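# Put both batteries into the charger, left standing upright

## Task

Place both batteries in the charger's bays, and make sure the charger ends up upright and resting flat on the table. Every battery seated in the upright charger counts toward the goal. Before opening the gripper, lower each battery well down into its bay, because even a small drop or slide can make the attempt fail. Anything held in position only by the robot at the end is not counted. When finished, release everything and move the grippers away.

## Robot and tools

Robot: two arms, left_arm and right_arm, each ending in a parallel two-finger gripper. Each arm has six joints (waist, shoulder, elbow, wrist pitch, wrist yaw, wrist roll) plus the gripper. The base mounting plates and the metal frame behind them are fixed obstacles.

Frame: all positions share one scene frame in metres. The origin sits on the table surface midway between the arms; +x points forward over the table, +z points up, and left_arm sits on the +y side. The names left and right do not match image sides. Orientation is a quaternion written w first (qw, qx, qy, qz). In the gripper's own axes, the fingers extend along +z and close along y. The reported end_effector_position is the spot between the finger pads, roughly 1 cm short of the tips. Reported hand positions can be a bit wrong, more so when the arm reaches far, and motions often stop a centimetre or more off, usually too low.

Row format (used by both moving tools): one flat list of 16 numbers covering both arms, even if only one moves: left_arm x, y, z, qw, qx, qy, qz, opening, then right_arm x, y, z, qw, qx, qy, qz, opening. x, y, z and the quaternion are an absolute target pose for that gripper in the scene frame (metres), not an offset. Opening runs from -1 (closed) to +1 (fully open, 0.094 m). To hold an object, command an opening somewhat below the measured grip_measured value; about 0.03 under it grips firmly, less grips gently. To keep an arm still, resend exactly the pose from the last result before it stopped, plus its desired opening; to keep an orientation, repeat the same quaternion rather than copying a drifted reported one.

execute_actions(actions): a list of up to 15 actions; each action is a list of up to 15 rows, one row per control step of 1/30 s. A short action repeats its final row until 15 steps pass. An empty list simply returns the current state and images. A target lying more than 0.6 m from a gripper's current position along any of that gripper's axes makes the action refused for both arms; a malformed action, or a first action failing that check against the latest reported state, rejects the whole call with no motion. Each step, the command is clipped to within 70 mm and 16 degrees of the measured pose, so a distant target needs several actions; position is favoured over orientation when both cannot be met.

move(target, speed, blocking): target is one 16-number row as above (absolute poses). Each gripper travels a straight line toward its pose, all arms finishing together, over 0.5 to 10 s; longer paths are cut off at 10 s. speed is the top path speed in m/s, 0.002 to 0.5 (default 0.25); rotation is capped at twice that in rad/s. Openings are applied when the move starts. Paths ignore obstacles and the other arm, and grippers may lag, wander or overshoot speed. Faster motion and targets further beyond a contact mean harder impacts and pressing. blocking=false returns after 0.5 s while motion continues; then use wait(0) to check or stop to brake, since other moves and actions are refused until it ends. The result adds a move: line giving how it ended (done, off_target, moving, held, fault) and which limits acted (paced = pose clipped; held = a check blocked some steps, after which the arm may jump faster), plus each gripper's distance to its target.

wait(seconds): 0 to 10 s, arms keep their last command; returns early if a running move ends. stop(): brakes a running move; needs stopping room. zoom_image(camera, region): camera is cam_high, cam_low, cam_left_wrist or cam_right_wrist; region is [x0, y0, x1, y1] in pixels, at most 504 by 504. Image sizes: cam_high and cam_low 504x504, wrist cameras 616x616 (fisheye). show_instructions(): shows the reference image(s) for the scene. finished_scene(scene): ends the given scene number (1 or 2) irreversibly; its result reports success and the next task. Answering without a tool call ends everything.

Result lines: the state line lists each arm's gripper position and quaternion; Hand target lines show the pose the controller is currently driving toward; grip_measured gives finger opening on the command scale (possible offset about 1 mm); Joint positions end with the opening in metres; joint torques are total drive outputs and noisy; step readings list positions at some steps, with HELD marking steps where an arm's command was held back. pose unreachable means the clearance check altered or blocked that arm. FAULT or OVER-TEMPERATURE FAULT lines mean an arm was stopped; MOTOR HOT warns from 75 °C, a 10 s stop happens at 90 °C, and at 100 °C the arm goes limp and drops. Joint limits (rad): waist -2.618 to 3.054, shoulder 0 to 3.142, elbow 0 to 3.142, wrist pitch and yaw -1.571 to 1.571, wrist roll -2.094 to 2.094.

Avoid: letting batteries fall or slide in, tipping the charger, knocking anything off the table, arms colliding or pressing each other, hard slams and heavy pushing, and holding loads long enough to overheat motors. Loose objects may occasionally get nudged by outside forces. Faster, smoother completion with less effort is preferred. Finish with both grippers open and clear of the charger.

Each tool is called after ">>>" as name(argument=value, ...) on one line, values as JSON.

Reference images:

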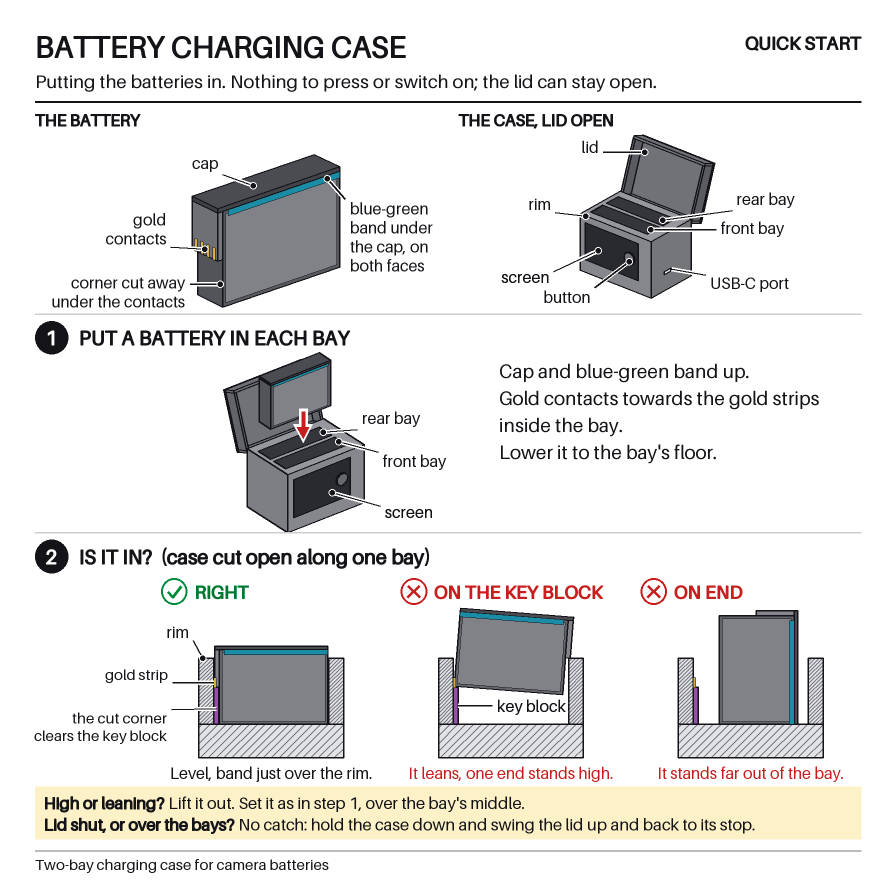

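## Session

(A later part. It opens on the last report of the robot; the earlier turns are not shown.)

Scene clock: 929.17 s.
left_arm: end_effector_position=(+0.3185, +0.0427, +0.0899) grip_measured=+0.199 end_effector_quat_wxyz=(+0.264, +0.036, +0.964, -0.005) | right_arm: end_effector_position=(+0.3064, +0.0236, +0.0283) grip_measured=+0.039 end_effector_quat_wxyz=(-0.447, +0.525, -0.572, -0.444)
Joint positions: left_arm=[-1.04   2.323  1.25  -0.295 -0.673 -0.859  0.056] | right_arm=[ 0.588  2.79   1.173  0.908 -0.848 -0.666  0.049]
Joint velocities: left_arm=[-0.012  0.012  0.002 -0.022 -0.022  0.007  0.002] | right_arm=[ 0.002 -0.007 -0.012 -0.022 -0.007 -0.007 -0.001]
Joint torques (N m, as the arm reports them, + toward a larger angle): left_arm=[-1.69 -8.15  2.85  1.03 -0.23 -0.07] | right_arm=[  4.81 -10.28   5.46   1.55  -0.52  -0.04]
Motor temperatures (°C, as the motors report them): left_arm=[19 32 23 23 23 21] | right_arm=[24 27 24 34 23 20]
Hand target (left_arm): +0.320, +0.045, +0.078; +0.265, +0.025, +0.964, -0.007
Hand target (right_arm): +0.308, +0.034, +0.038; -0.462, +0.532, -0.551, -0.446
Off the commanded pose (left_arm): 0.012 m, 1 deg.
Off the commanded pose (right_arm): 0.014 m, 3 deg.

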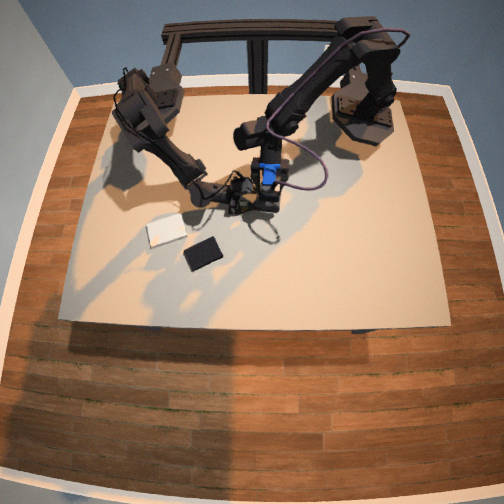

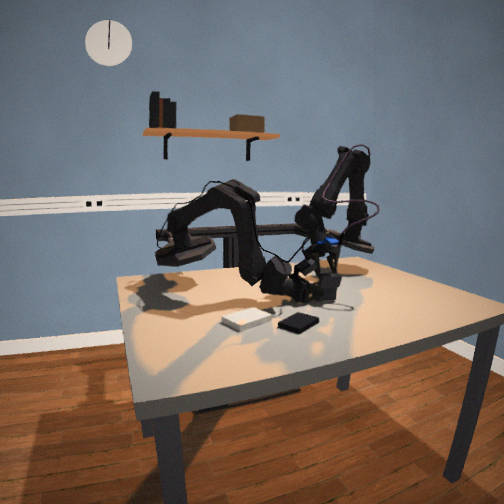

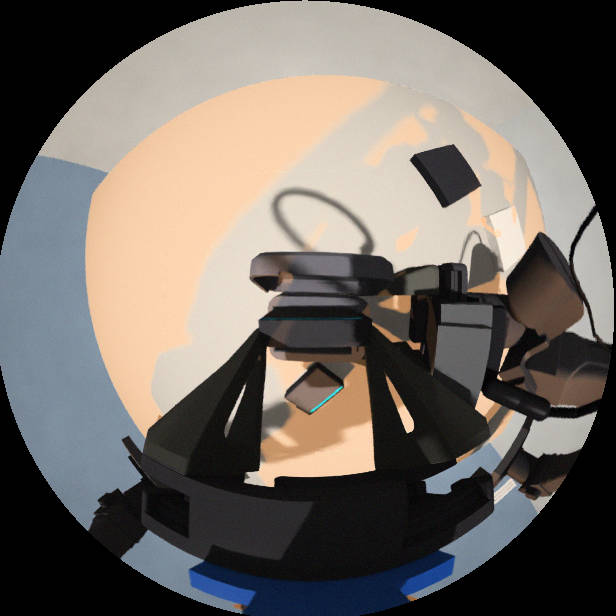

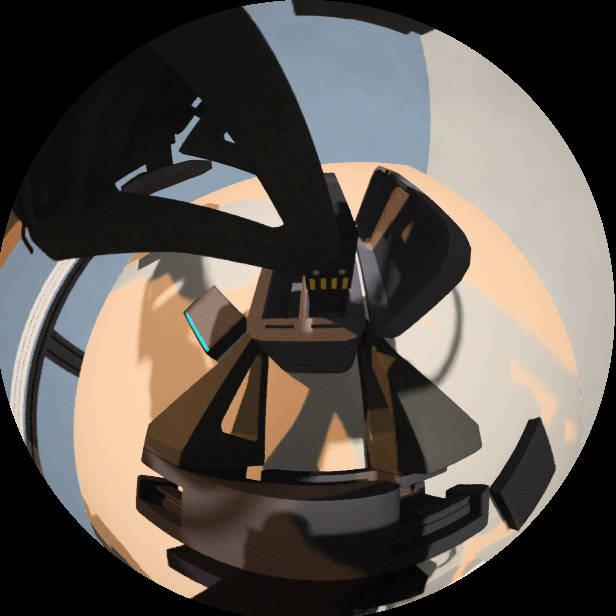

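>>> move(target=[0.3195,0.042,0.16,0.266,0.0252,0.9636,-0.0070,0.17,0.308,0.034,0.038,0.4624,-0.5322,0.5510,0.4466,0.0], speed=0.08)

>>> move(target=[0.3195,0.042,0.084,0.266,0.0252,0.9636,-0.0070,0.17,0.308,0.034,0.038,0.4624,-0.5322,0.5510,0.4466,0.0], speed=0.03)

>>> zoom_image(camera="cam_right_wrist", region=[230, 220, 390, 350])

>>> zoom_image(camera="cam_left_wrist", region=[240, 270, 400, 380])

Scene clock: 943.33 s.
left_arm: end_effector_position=(+0.3142, +0.0519, +0.1386) grip_measured=+0.199 end_effector_quat_wxyz=(+0.246, +0.032, +0.969, +0.009) | right_arm: end_effector_position=(+0.3066, +0.0236, +0.0282) grip_measured=+0.039 end_effector_quat_wxyz=(-0.447, +0.525, -0.572, -0.443)
Joint positions: left_arm=[-1.064  2.217  1.328 -0.556 -0.664 -0.925  0.056] | right_arm=[ 0.588  2.79   1.173  0.908 -0.846 -0.666  0.049]
Joint velocities: left_arm=[-0.002 -0.002 -0.012 -0.007  0.007 -0.007  0.001] | right_arm=[-0.017 -0.007 -0.007 -0.095 -0.007 -0.022  0.001]
Joint torques (N m, as the arm reports them, + toward a larger angle): left_arm=[ -3.87 -12.18   6.1    0.46  -0.34  -0.07] | right_arm=[  4.85 -10.43   5.57   1.58  -0.49  -0.05]
Motor temperatures (°C, as the motors report them): left_arm=[19 32 23 23 23 21] | right_arm=[24 27 24 34 23 20]
Hand target (left_arm): +0.319, +0.042, +0.160; +0.266, +0.025, +0.964, -0.008
Hand target (right_arm): +0.308, +0.034, +0.038; -0.462, +0.532, -0.551, -0.446
Off the commanded pose (left_arm): 0.024 m, 3 deg.
Off the commanded pose (right_arm): 0.014 m, 3 deg.
move: off_target (left_arm, right_arm)

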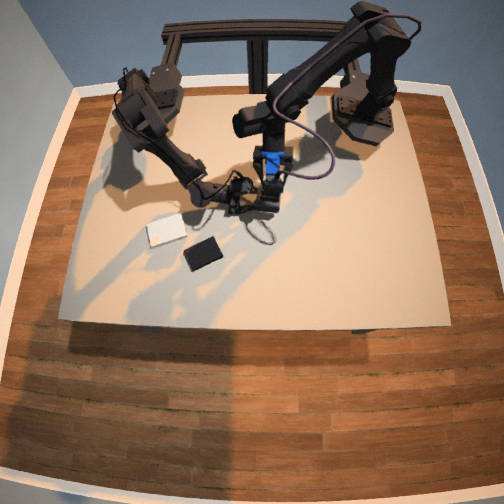

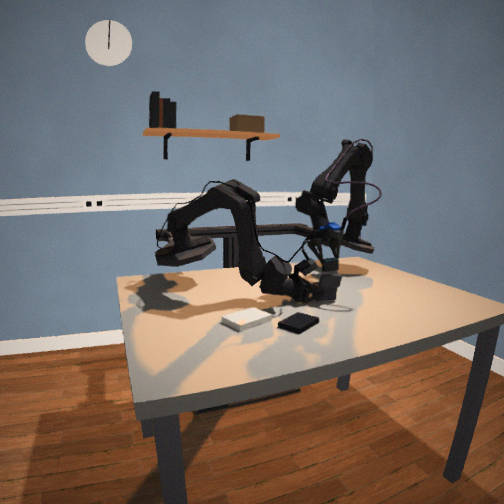

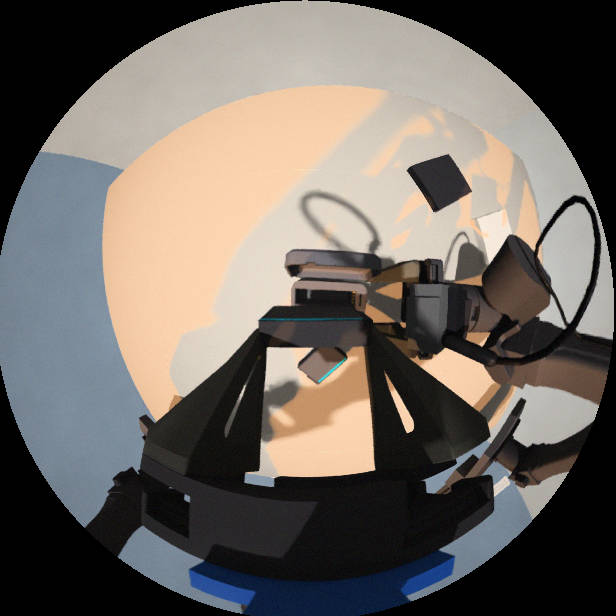

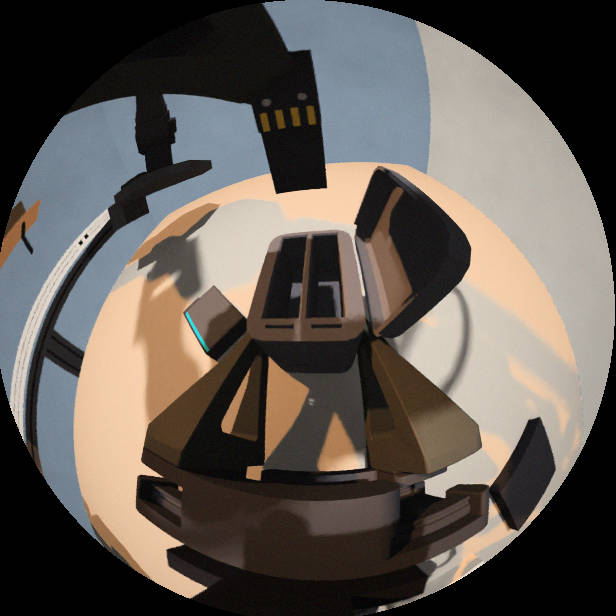

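Scene clock: 945.43 s.
left_arm: end_effector_position=(+0.3171, +0.0409, +0.0911) grip_measured=+0.199 end_effector_quat_wxyz=(+0.261, +0.028, +0.965, -0.008) | right_arm: end_effector_position=(+0.3067, +0.0236, +0.0282) grip_measured=+0.039 end_effector_quat_wxyz=(-0.448, +0.525, -0.572, -0.443)
Joint positions: left_arm=[-1.044  2.324  1.262 -0.313 -0.667 -0.882  0.056] | right_arm=[ 0.588  2.79   1.173  0.908 -0.846 -0.666  0.049]
Joint velocities: left_arm=[-0.002 -0.022  0.002 -0.007 -0.007  0.007 -0.   ] | right_arm=[ 0.007 -0.007 -0.007 -0.051 -0.037  0.037  0.   ]
Joint torques (N m, as the arm reports them, + toward a larger angle): left_arm=[-1.87 -9.01  2.99  0.92 -0.24  0.07] | right_arm=[  4.69 -10.39   5.37   1.57  -0.48  -0.02]
Motor temperatures (°C, as the motors report them): left_arm=[19 32 23 23 23 21] | right_arm=[24 28 24 34 23 20]
Hand target (left_arm): +0.319, +0.043, +0.084; +0.265, +0.025, +0.964, -0.007
Hand target (right_arm): +0.308, +0.034, +0.038; -0.462, +0.532, -0.551, -0.446
Off the commanded pose (left_arm): 0.008 m, 1 deg.
Off the commanded pose (right_arm): 0.014 m, 3 deg.
move: off_target (right_arm)

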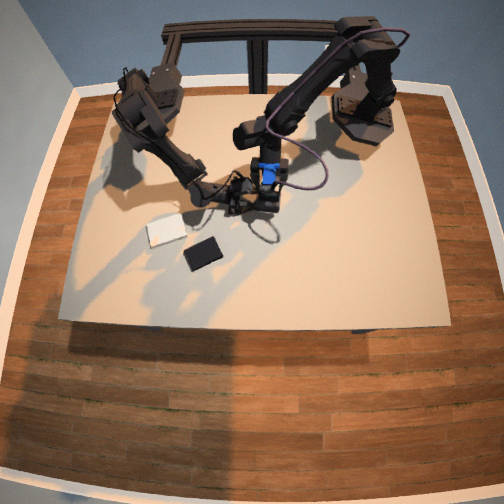

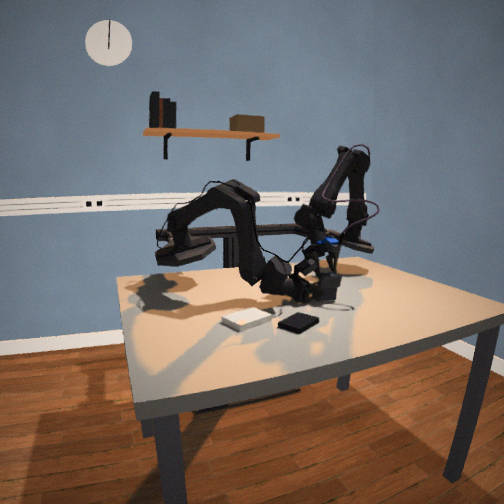

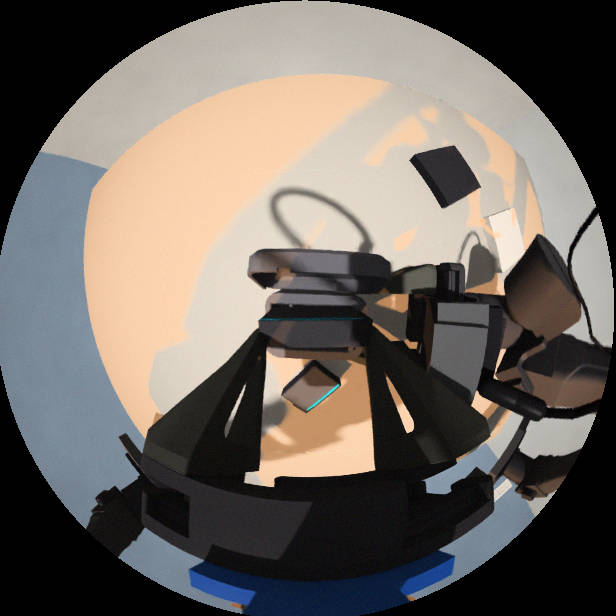

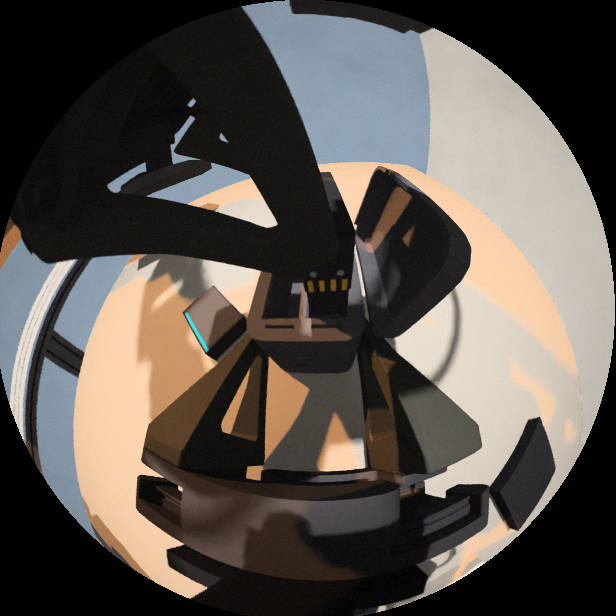

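Region (230, 220, 390, 350) of cam_right_wrist's 616x616 image, scaled by 3.150, with more detail than that image has; it fills the top 410 rows of this view, and the rest is white.

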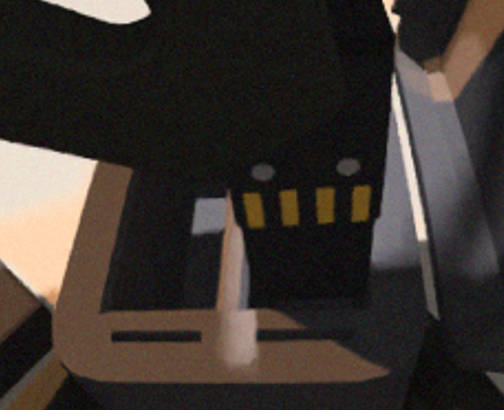

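Region (240, 270, 400, 380) of cam_left_wrist's 616x616 image, scaled by 3.150, with more detail than that image has; it fills the top 346 rows of this view, and the rest is white.

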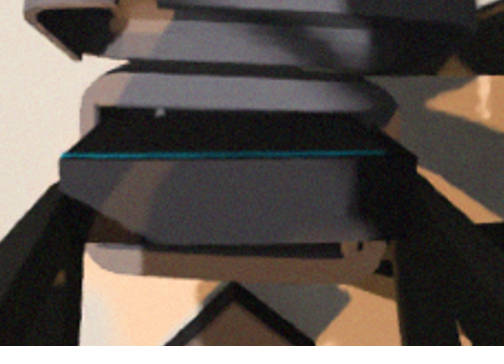

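>>> move(target=[0.321,0.042,0.16,0.266,0.0252,0.9636,-0.0070,0.17,0.308,0.034,0.038,0.4624,-0.5322,0.5510,0.4466,0.0], speed=0.08)

>>> move(target=[0.321,0.042,0.082,0.266,0.0252,0.9636,-0.0070,0.17,0.308,0.034,0.038,0.4624,-0.5322,0.5510,0.4466,0.0], speed=0.03)

>>> zoom_image(camera="cam_right_wrist", region=[230, 220, 390, 350])

>>> zoom_image(camera="cam_left_wrist", region=[240, 270, 400, 380])

Scene clock: 951.57 s.
left_arm: end_effector_position=(+0.3157, +0.0518, +0.1385) grip_measured=+0.199 end_effector_quat_wxyz=(+0.246, +0.032, +0.969, +0.009) | right_arm: end_effector_position=(+0.3070, +0.0236, +0.0281) grip_measured=+0.039 end_effector_quat_wxyz=(-0.448, +0.525, -0.573, -0.442)
Joint positions: left_arm=[-1.06   2.218  1.331 -0.555 -0.662 -0.921  0.056] | right_arm=[ 0.588  2.79   1.173  0.909 -0.844 -0.666  0.049]
Joint velocities: left_arm=[-0.007 -0.017 -0.017  0.022 -0.051 -0.007 -0.   ] | right_arm=[ 0.002  0.007 -0.002 -0.081  0.037  0.007  0.   ]
Joint torques (N m, as the arm reports them, + toward a larger angle): left_arm=[ -3.92 -12.3    6.22   0.47  -0.36  -0.03] | right_arm=[  4.84 -10.38   5.51   1.51  -0.56  -0.04]
Motor temperatures (°C, as the motors report them): left_arm=[19 32 23 23 23 21] | right_arm=[24 28 24 34 23 20]
Hand target (left_arm): +0.321, +0.042, +0.160; +0.266, +0.025, +0.964, -0.008
Hand target (right_arm): +0.308, +0.034, +0.038; -0.462, +0.532, -0.551, -0.446
Off the commanded pose (left_arm): 0.024 m, 3 deg.
Off the commanded pose (right_arm): 0.014 m, 3 deg.
move: off_target (left_arm, right_arm)

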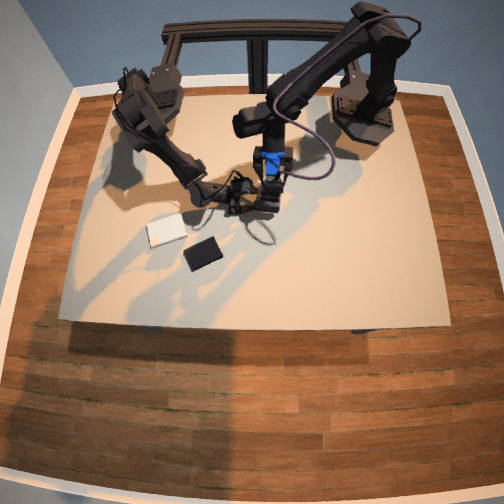

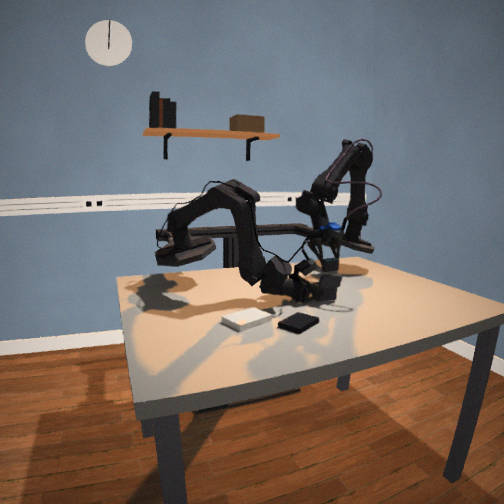

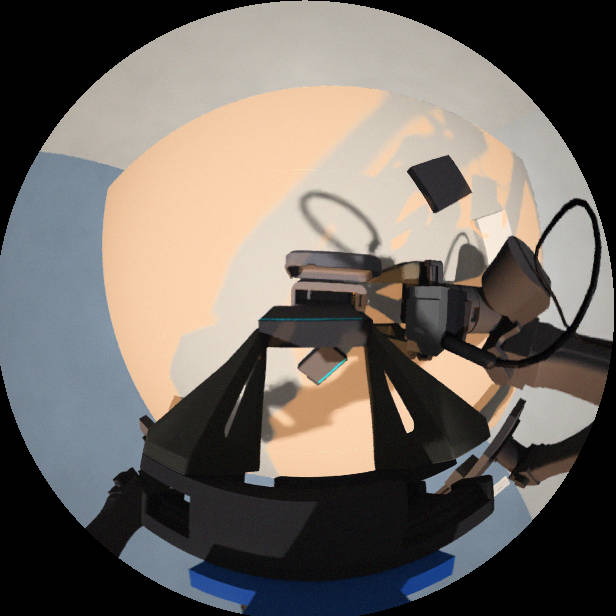

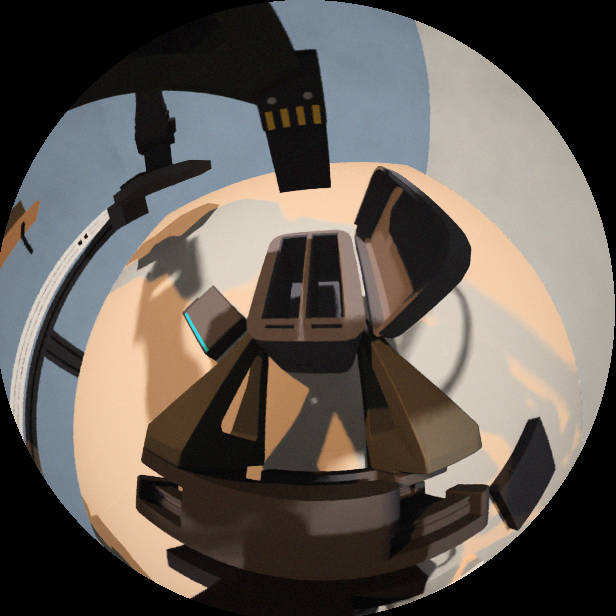

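Scene clock: 953.70 s.
left_arm: end_effector_position=(+0.3180, +0.0414, +0.0909) grip_measured=+0.199 end_effector_quat_wxyz=(+0.260, +0.030, +0.965, -0.007) | right_arm: end_effector_position=(+0.3071, +0.0236, +0.0282) grip_measured=+0.039 end_effector_quat_wxyz=(-0.448, +0.525, -0.573, -0.442)
Joint positions: left_arm=[-1.041  2.324  1.262 -0.313 -0.666 -0.876  0.056] | right_arm=[ 0.588  2.79   1.173  0.91  -0.844 -0.667  0.049]
Joint velocities: left_arm=[-0.012 -0.007 -0.012 -0.022  0.022 -0.022  0.   ] | right_arm=[ 0.022 -0.007  0.002 -0.022 -0.081  0.051 -0.001]
Joint torques (N m, as the arm reports them, + toward a larger angle): left_arm=[-1.85 -8.62  3.11  0.98 -0.28  0.04] | right_arm=[  4.69 -10.37   5.42   1.5   -0.52  -0.01]
Motor temperatures (°C, as the motors report them): left_arm=[19 32 23 23 23 21] | right_arm=[24 28 24 34 23 20]
Hand target (left_arm): +0.321, +0.043, +0.082; +0.265, +0.025, +0.964, -0.007
Hand target (right_arm): +0.308, +0.034, +0.038; -0.462, +0.532, -0.551, -0.446
Off the commanded pose (left_arm): 0.009 m, 1 deg.
Off the commanded pose (right_arm): 0.014 m, 3 deg.
move: off_target (right_arm)

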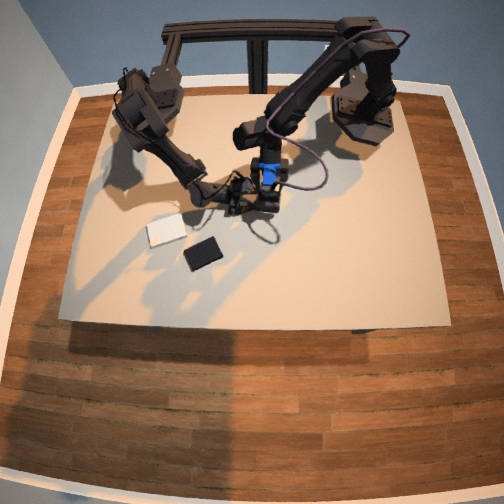

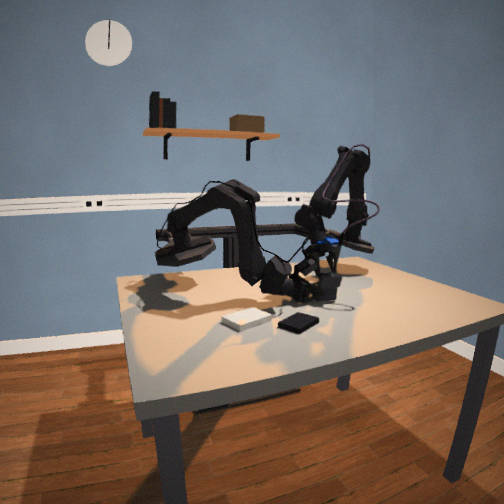

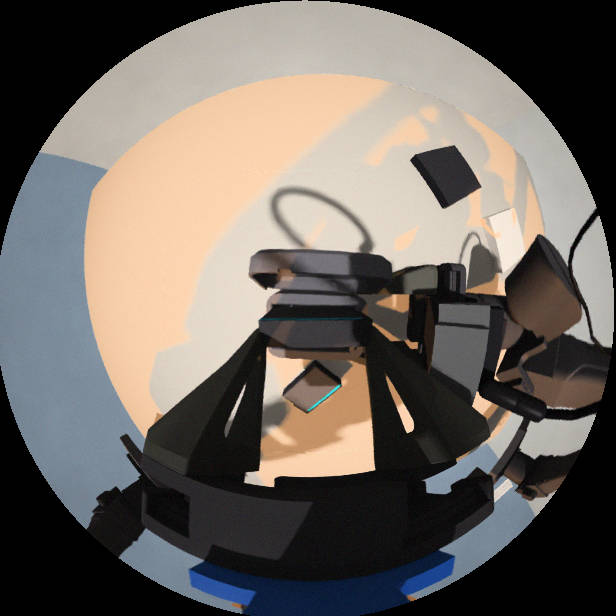

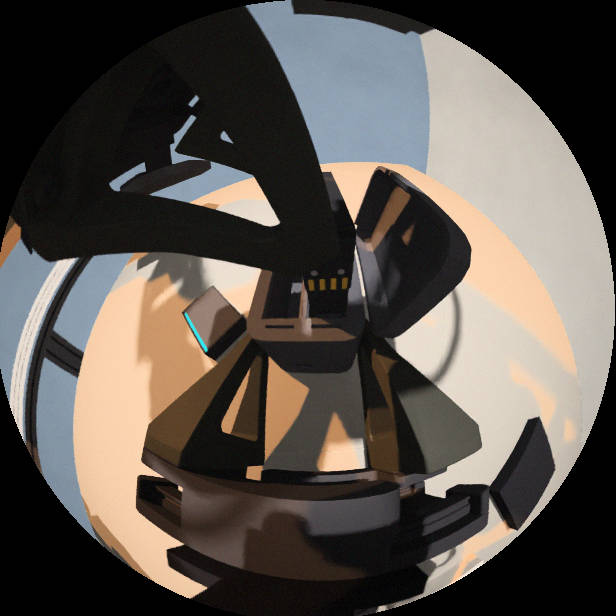

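Region (230, 220, 390, 350) of cam_right_wrist's 616x616 image, scaled by 3.150, with more detail than that image has; it fills the top 410 rows of this view, and the rest is white.

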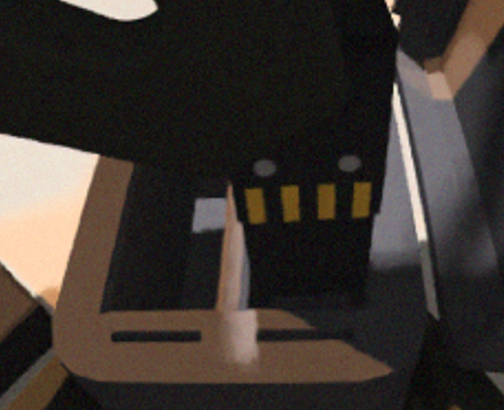

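Region (240, 270, 400, 380) of cam_left_wrist's 616x616 image, scaled by 3.150, with more detail than that image has; it fills the top 346 rows of this view, and the rest is white.

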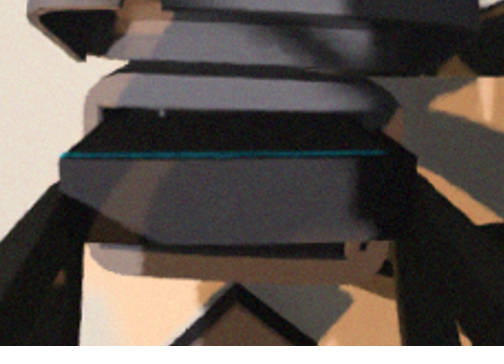

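>>> zoom_image(camera="cam_left_wrist", region=[250, 280, 390, 370])

>>> zoom_image(camera="cam_high", region=[200, 160, 320, 250])

>>> zoom_image(camera="cam_low", region=[270, 230, 380, 320])

Region (250, 280, 390, 370) of cam_left_wrist's 616x616 image, scaled by 3.600, with more detail than that image has; it fills the top 324 rows of this view, and the rest is white.

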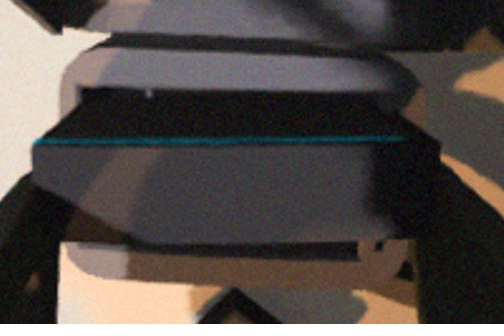

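Region (200, 160, 320, 250) of cam_high's 504x504 image, scaled by 4.200, with more detail than that image has; it fills the top 378 rows of this view, and the rest is white.

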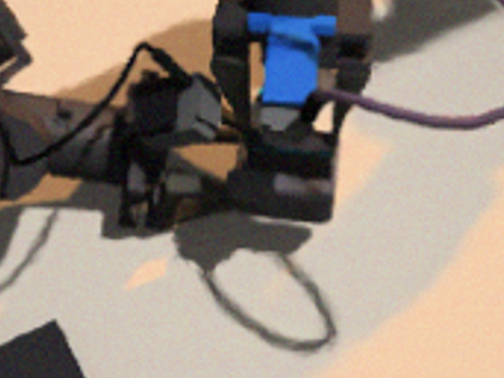

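Region (270, 230, 380, 320) of cam_low's 504x504 image, scaled by 4.582, with more detail than that image has; it fills the top 412 rows of this view, and the rest is white.

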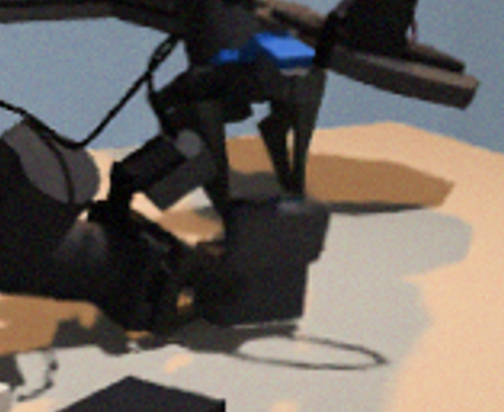

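>>> move(target=[0.321,0.042,0.16,0.2658,0.0445,0.9629,-0.0123,0.17,0.308,0.034,0.038,0.4624,-0.5322,0.5510,0.4466,0.0], speed=0.08)

>>> move(target=[0.321,0.042,0.082,0.2658,0.0445,0.9629,-0.0123,0.17,0.308,0.034,0.038,0.4624,-0.5322,0.5510,0.4466,0.0], speed=0.03)

>>> zoom_image(camera="cam_right_wrist", region=[230, 220, 390, 350])

>>> zoom_image(camera="cam_left_wrist", region=[250, 280, 390, 370])

Scene clock: 975.33 s.
left_arm: end_effector_position=(+0.3170, +0.0525, +0.1399) grip_measured=+0.199 end_effector_quat_wxyz=(+0.249, +0.047, +0.967, +0.004) | right_arm: end_effector_position=(+0.3076, +0.0234, +0.0281) grip_measured=+0.039 end_effector_quat_wxyz=(-0.449, +0.525, -0.573, -0.441)
Joint positions: left_arm=[-1.056  2.201  1.308 -0.524 -0.658 -0.875  0.056] | right_arm=[ 0.588  2.79   1.173  0.911 -0.842 -0.667  0.049]
Joint velocities: left_arm=[-0.012  0.007  0.002 -0.022 -0.022 -0.037 -0.001] | right_arm=[ 0.007 -0.002 -0.012 -0.081 -0.007  0.051  0.   ]
Joint torques (N m, as the arm reports them, + toward a larger angle): left_arm=[ -3.82 -12.08   6.09   0.5   -0.27   0.03] | right_arm=[  4.87 -10.41   5.46   1.49  -0.54  -0.05]
Motor temperatures (°C, as the motors report them): left_arm=[19 32 23 23 23 21] | right_arm=[24 28 24 34 23 20]
Hand target (left_arm): +0.321, +0.042, +0.160; +0.266, +0.044, +0.963, -0.013
Hand target (right_arm): +0.308, +0.034, +0.038; +0.462, -0.532, +0.551, +0.446
Off the commanded pose (left_arm): 0.023 m, 3 deg.
Off the commanded pose (right_arm): 0.015 m, 3 deg.
move: off_target (left_arm, right_arm)

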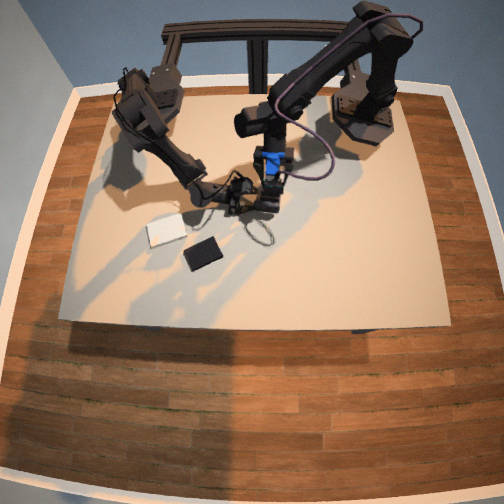

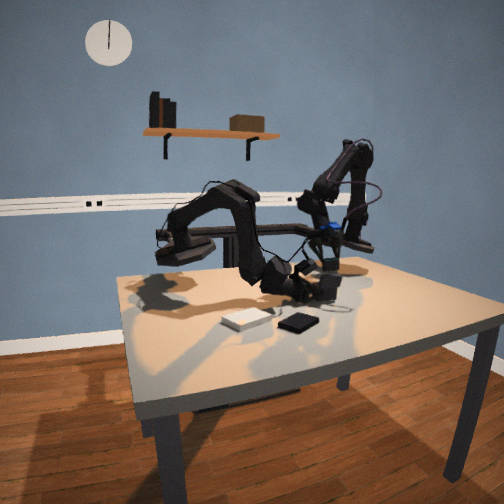

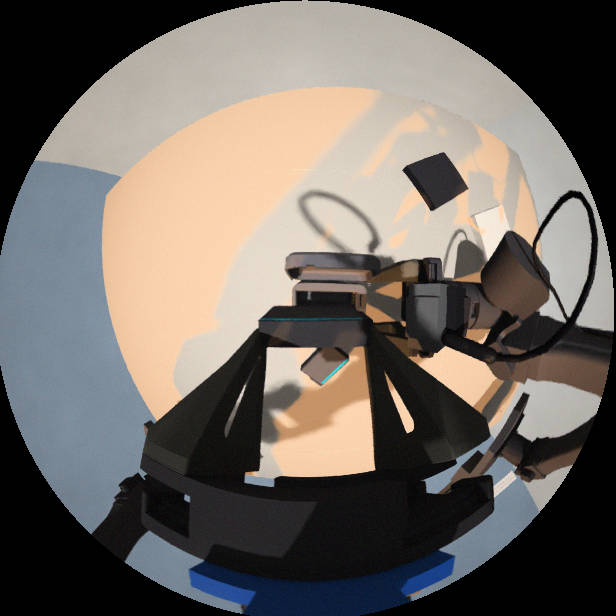

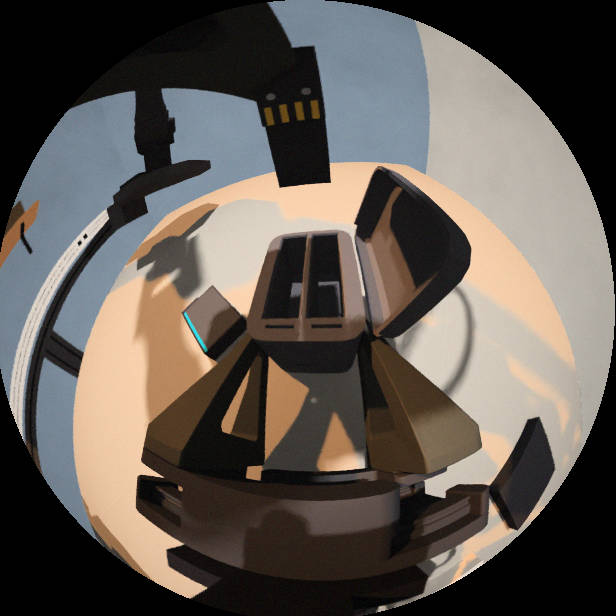

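Scene clock: 977.63 s.
left_arm: end_effector_position=(+0.3177, +0.0405, +0.0822) grip_measured=+0.199 end_effector_quat_wxyz=(+0.259, +0.048, +0.965, -0.012) | right_arm: end_effector_position=(+0.3076, +0.0234, +0.0282) grip_measured=+0.039 end_effector_quat_wxyz=(-0.449, +0.525, -0.573, -0.441)
Joint positions: left_arm=[-1.032  2.334  1.236 -0.253 -0.649 -0.823  0.056] | right_arm=[ 0.588  2.79   1.173  0.911 -0.843 -0.667  0.049]
Joint velocities: left_arm=[-0.007  0.002 -0.007  0.007  0.051 -0.007 -0.001] | right_arm=[ 0.012 -0.002  0.002  0.066 -0.037 -0.051  0.001]
Joint torques (N m, as the arm reports them, + toward a larger angle): left_arm=[ -2.1  -10.41   3.16   0.84  -0.28   0.07] | right_arm=[  4.86 -10.29   5.5    1.52  -0.56  -0.03]
Motor temperatures (°C, as the motors report them): left_arm=[19 32 23 23 23 21] | right_arm=[24 28 24 34 23 20]
Hand target (left_arm): +0.321, +0.042, +0.082; +0.265, +0.045, +0.963, -0.012
Hand target (right_arm): +0.308, +0.034, +0.038; -0.462, +0.532, -0.551, -0.446
Off the commanded pose (left_arm): 0.004 m, 1 deg.
Off the commanded pose (right_arm): 0.014 m, 3 deg.
move: off_target (right_arm)

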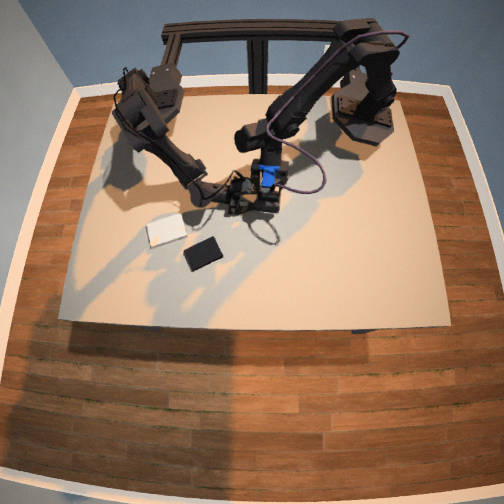

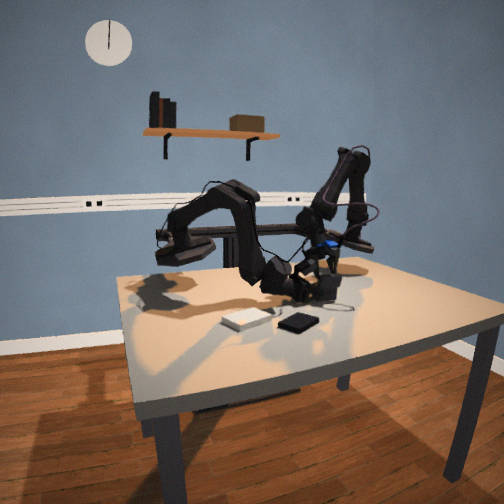

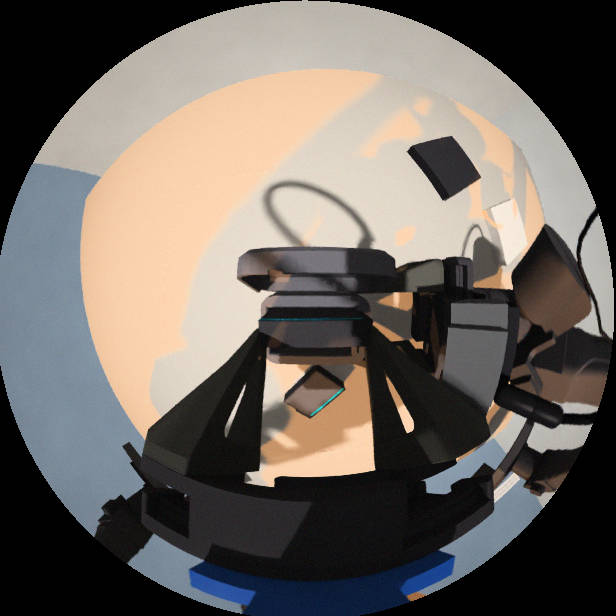

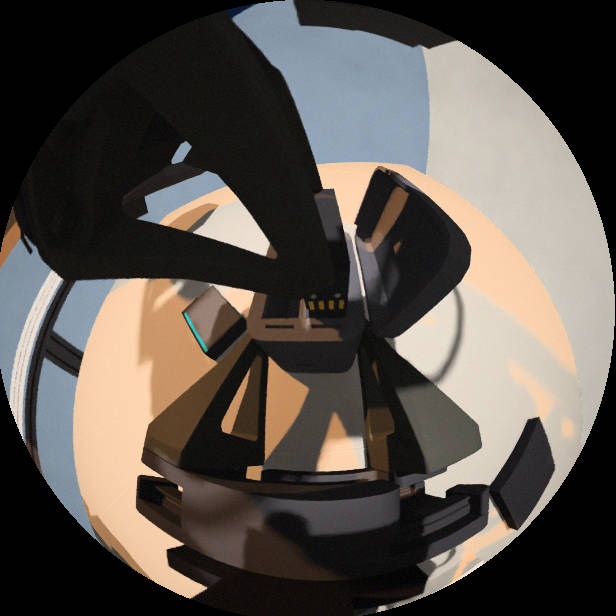

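Region (230, 220, 390, 350) of cam_right_wrist's 616x616 image, scaled by 3.150, with more detail than that image has; it fills the top 410 rows of this view, and the rest is white.

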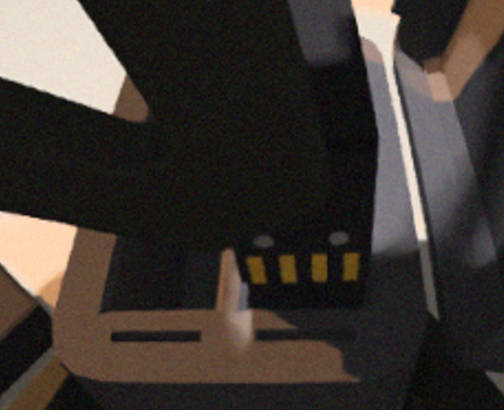

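Region (250, 280, 390, 370) of cam_left_wrist's 616x616 image, scaled by 3.600, with more detail than that image has; it fills the top 324 rows of this view, and the rest is white.

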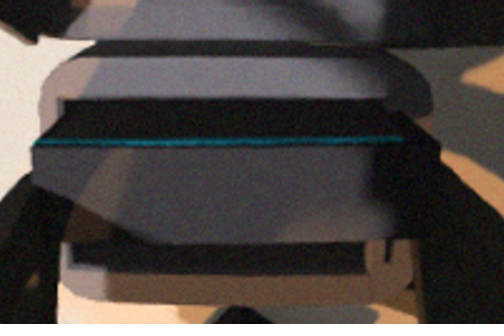

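>>> move(target=[0.321,0.042,0.066,0.2658,0.0445,0.9629,-0.0123,0.17,0.308,0.034,0.038,0.4624,-0.5322,0.5510,0.4466,0.0], speed=0.02)

Scene clock: 981.33 s.
left_arm: end_effector_position=(+0.3192, +0.0398, +0.0801) grip_measured=+0.199 end_effector_quat_wxyz=(+0.266, +0.048, +0.963, -0.013) | right_arm: end_effector_position=(+0.3083, +0.0231, +0.0283) grip_measured=+0.039 end_effector_quat_wxyz=(-0.450, +0.525, -0.573, -0.441)
Joint positions: left_arm=[-1.032  2.341  1.229 -0.225 -0.659 -0.814  0.056] | right_arm=[ 0.587  2.79   1.173  0.913 -0.842 -0.666  0.049]
Joint velocities: left_arm=[-0.002  0.002 -0.022  0.022 -0.022 -0.037 -0.   ] | right_arm=[-0.017  0.002 -0.012 -0.037 -0.007 -0.066  0.001]
Joint torques (N m, as the arm reports them, + toward a larger angle): left_arm=[-1.45 -7.64  2.94  1.03 -0.18  0.05] | right_arm=[  4.88 -10.35   5.49   1.52  -0.54  -0.06]
Motor temperatures (°C, as the motors report them): left_arm=[19 32 23 23 23 21] | right_arm=[24 28 24 34 23 20]
Hand target (left_arm): +0.321, +0.043, +0.066; +0.265, +0.044, +0.963, -0.012
Hand target (right_arm): +0.308, +0.034, +0.038; +0.462, -0.532, +0.551, +0.446
Off the commanded pose (left_arm): 0.014 m, 0 deg.
Off the commanded pose (right_arm): 0.015 m, 3 deg.
move: off_target (left_arm, right_arm)

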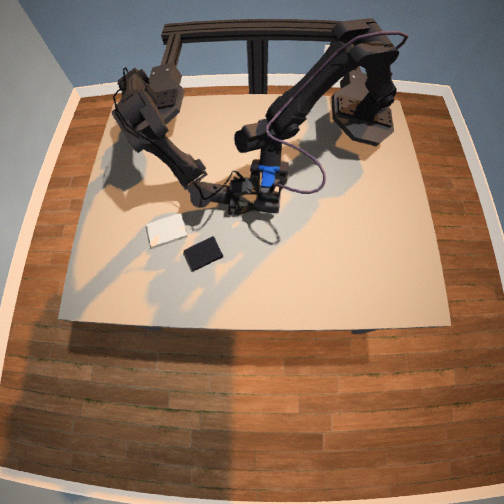

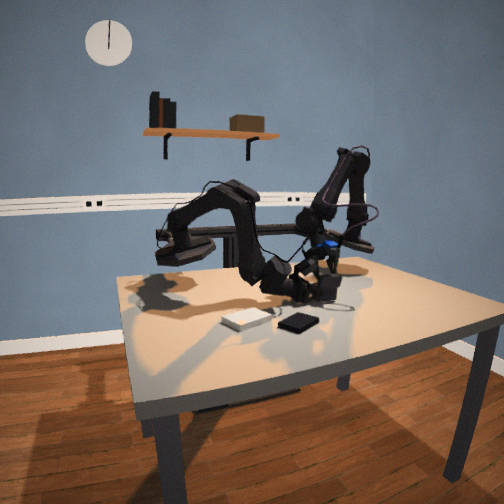

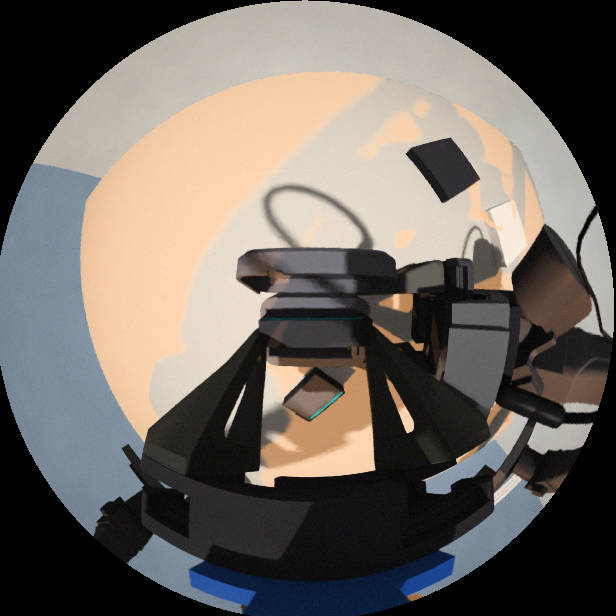

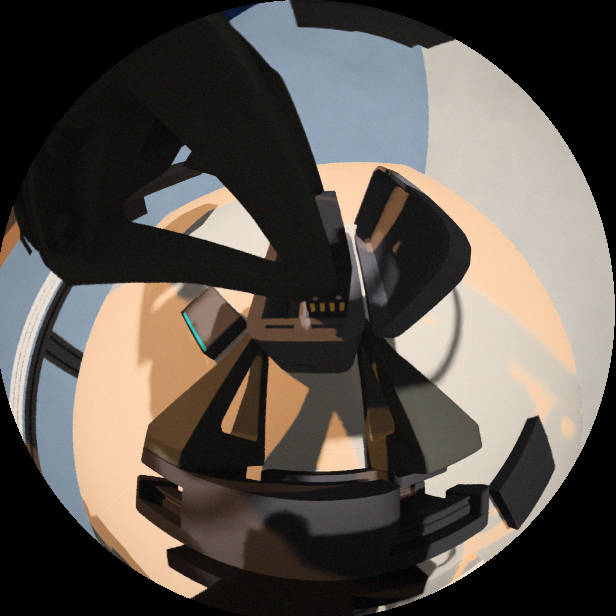

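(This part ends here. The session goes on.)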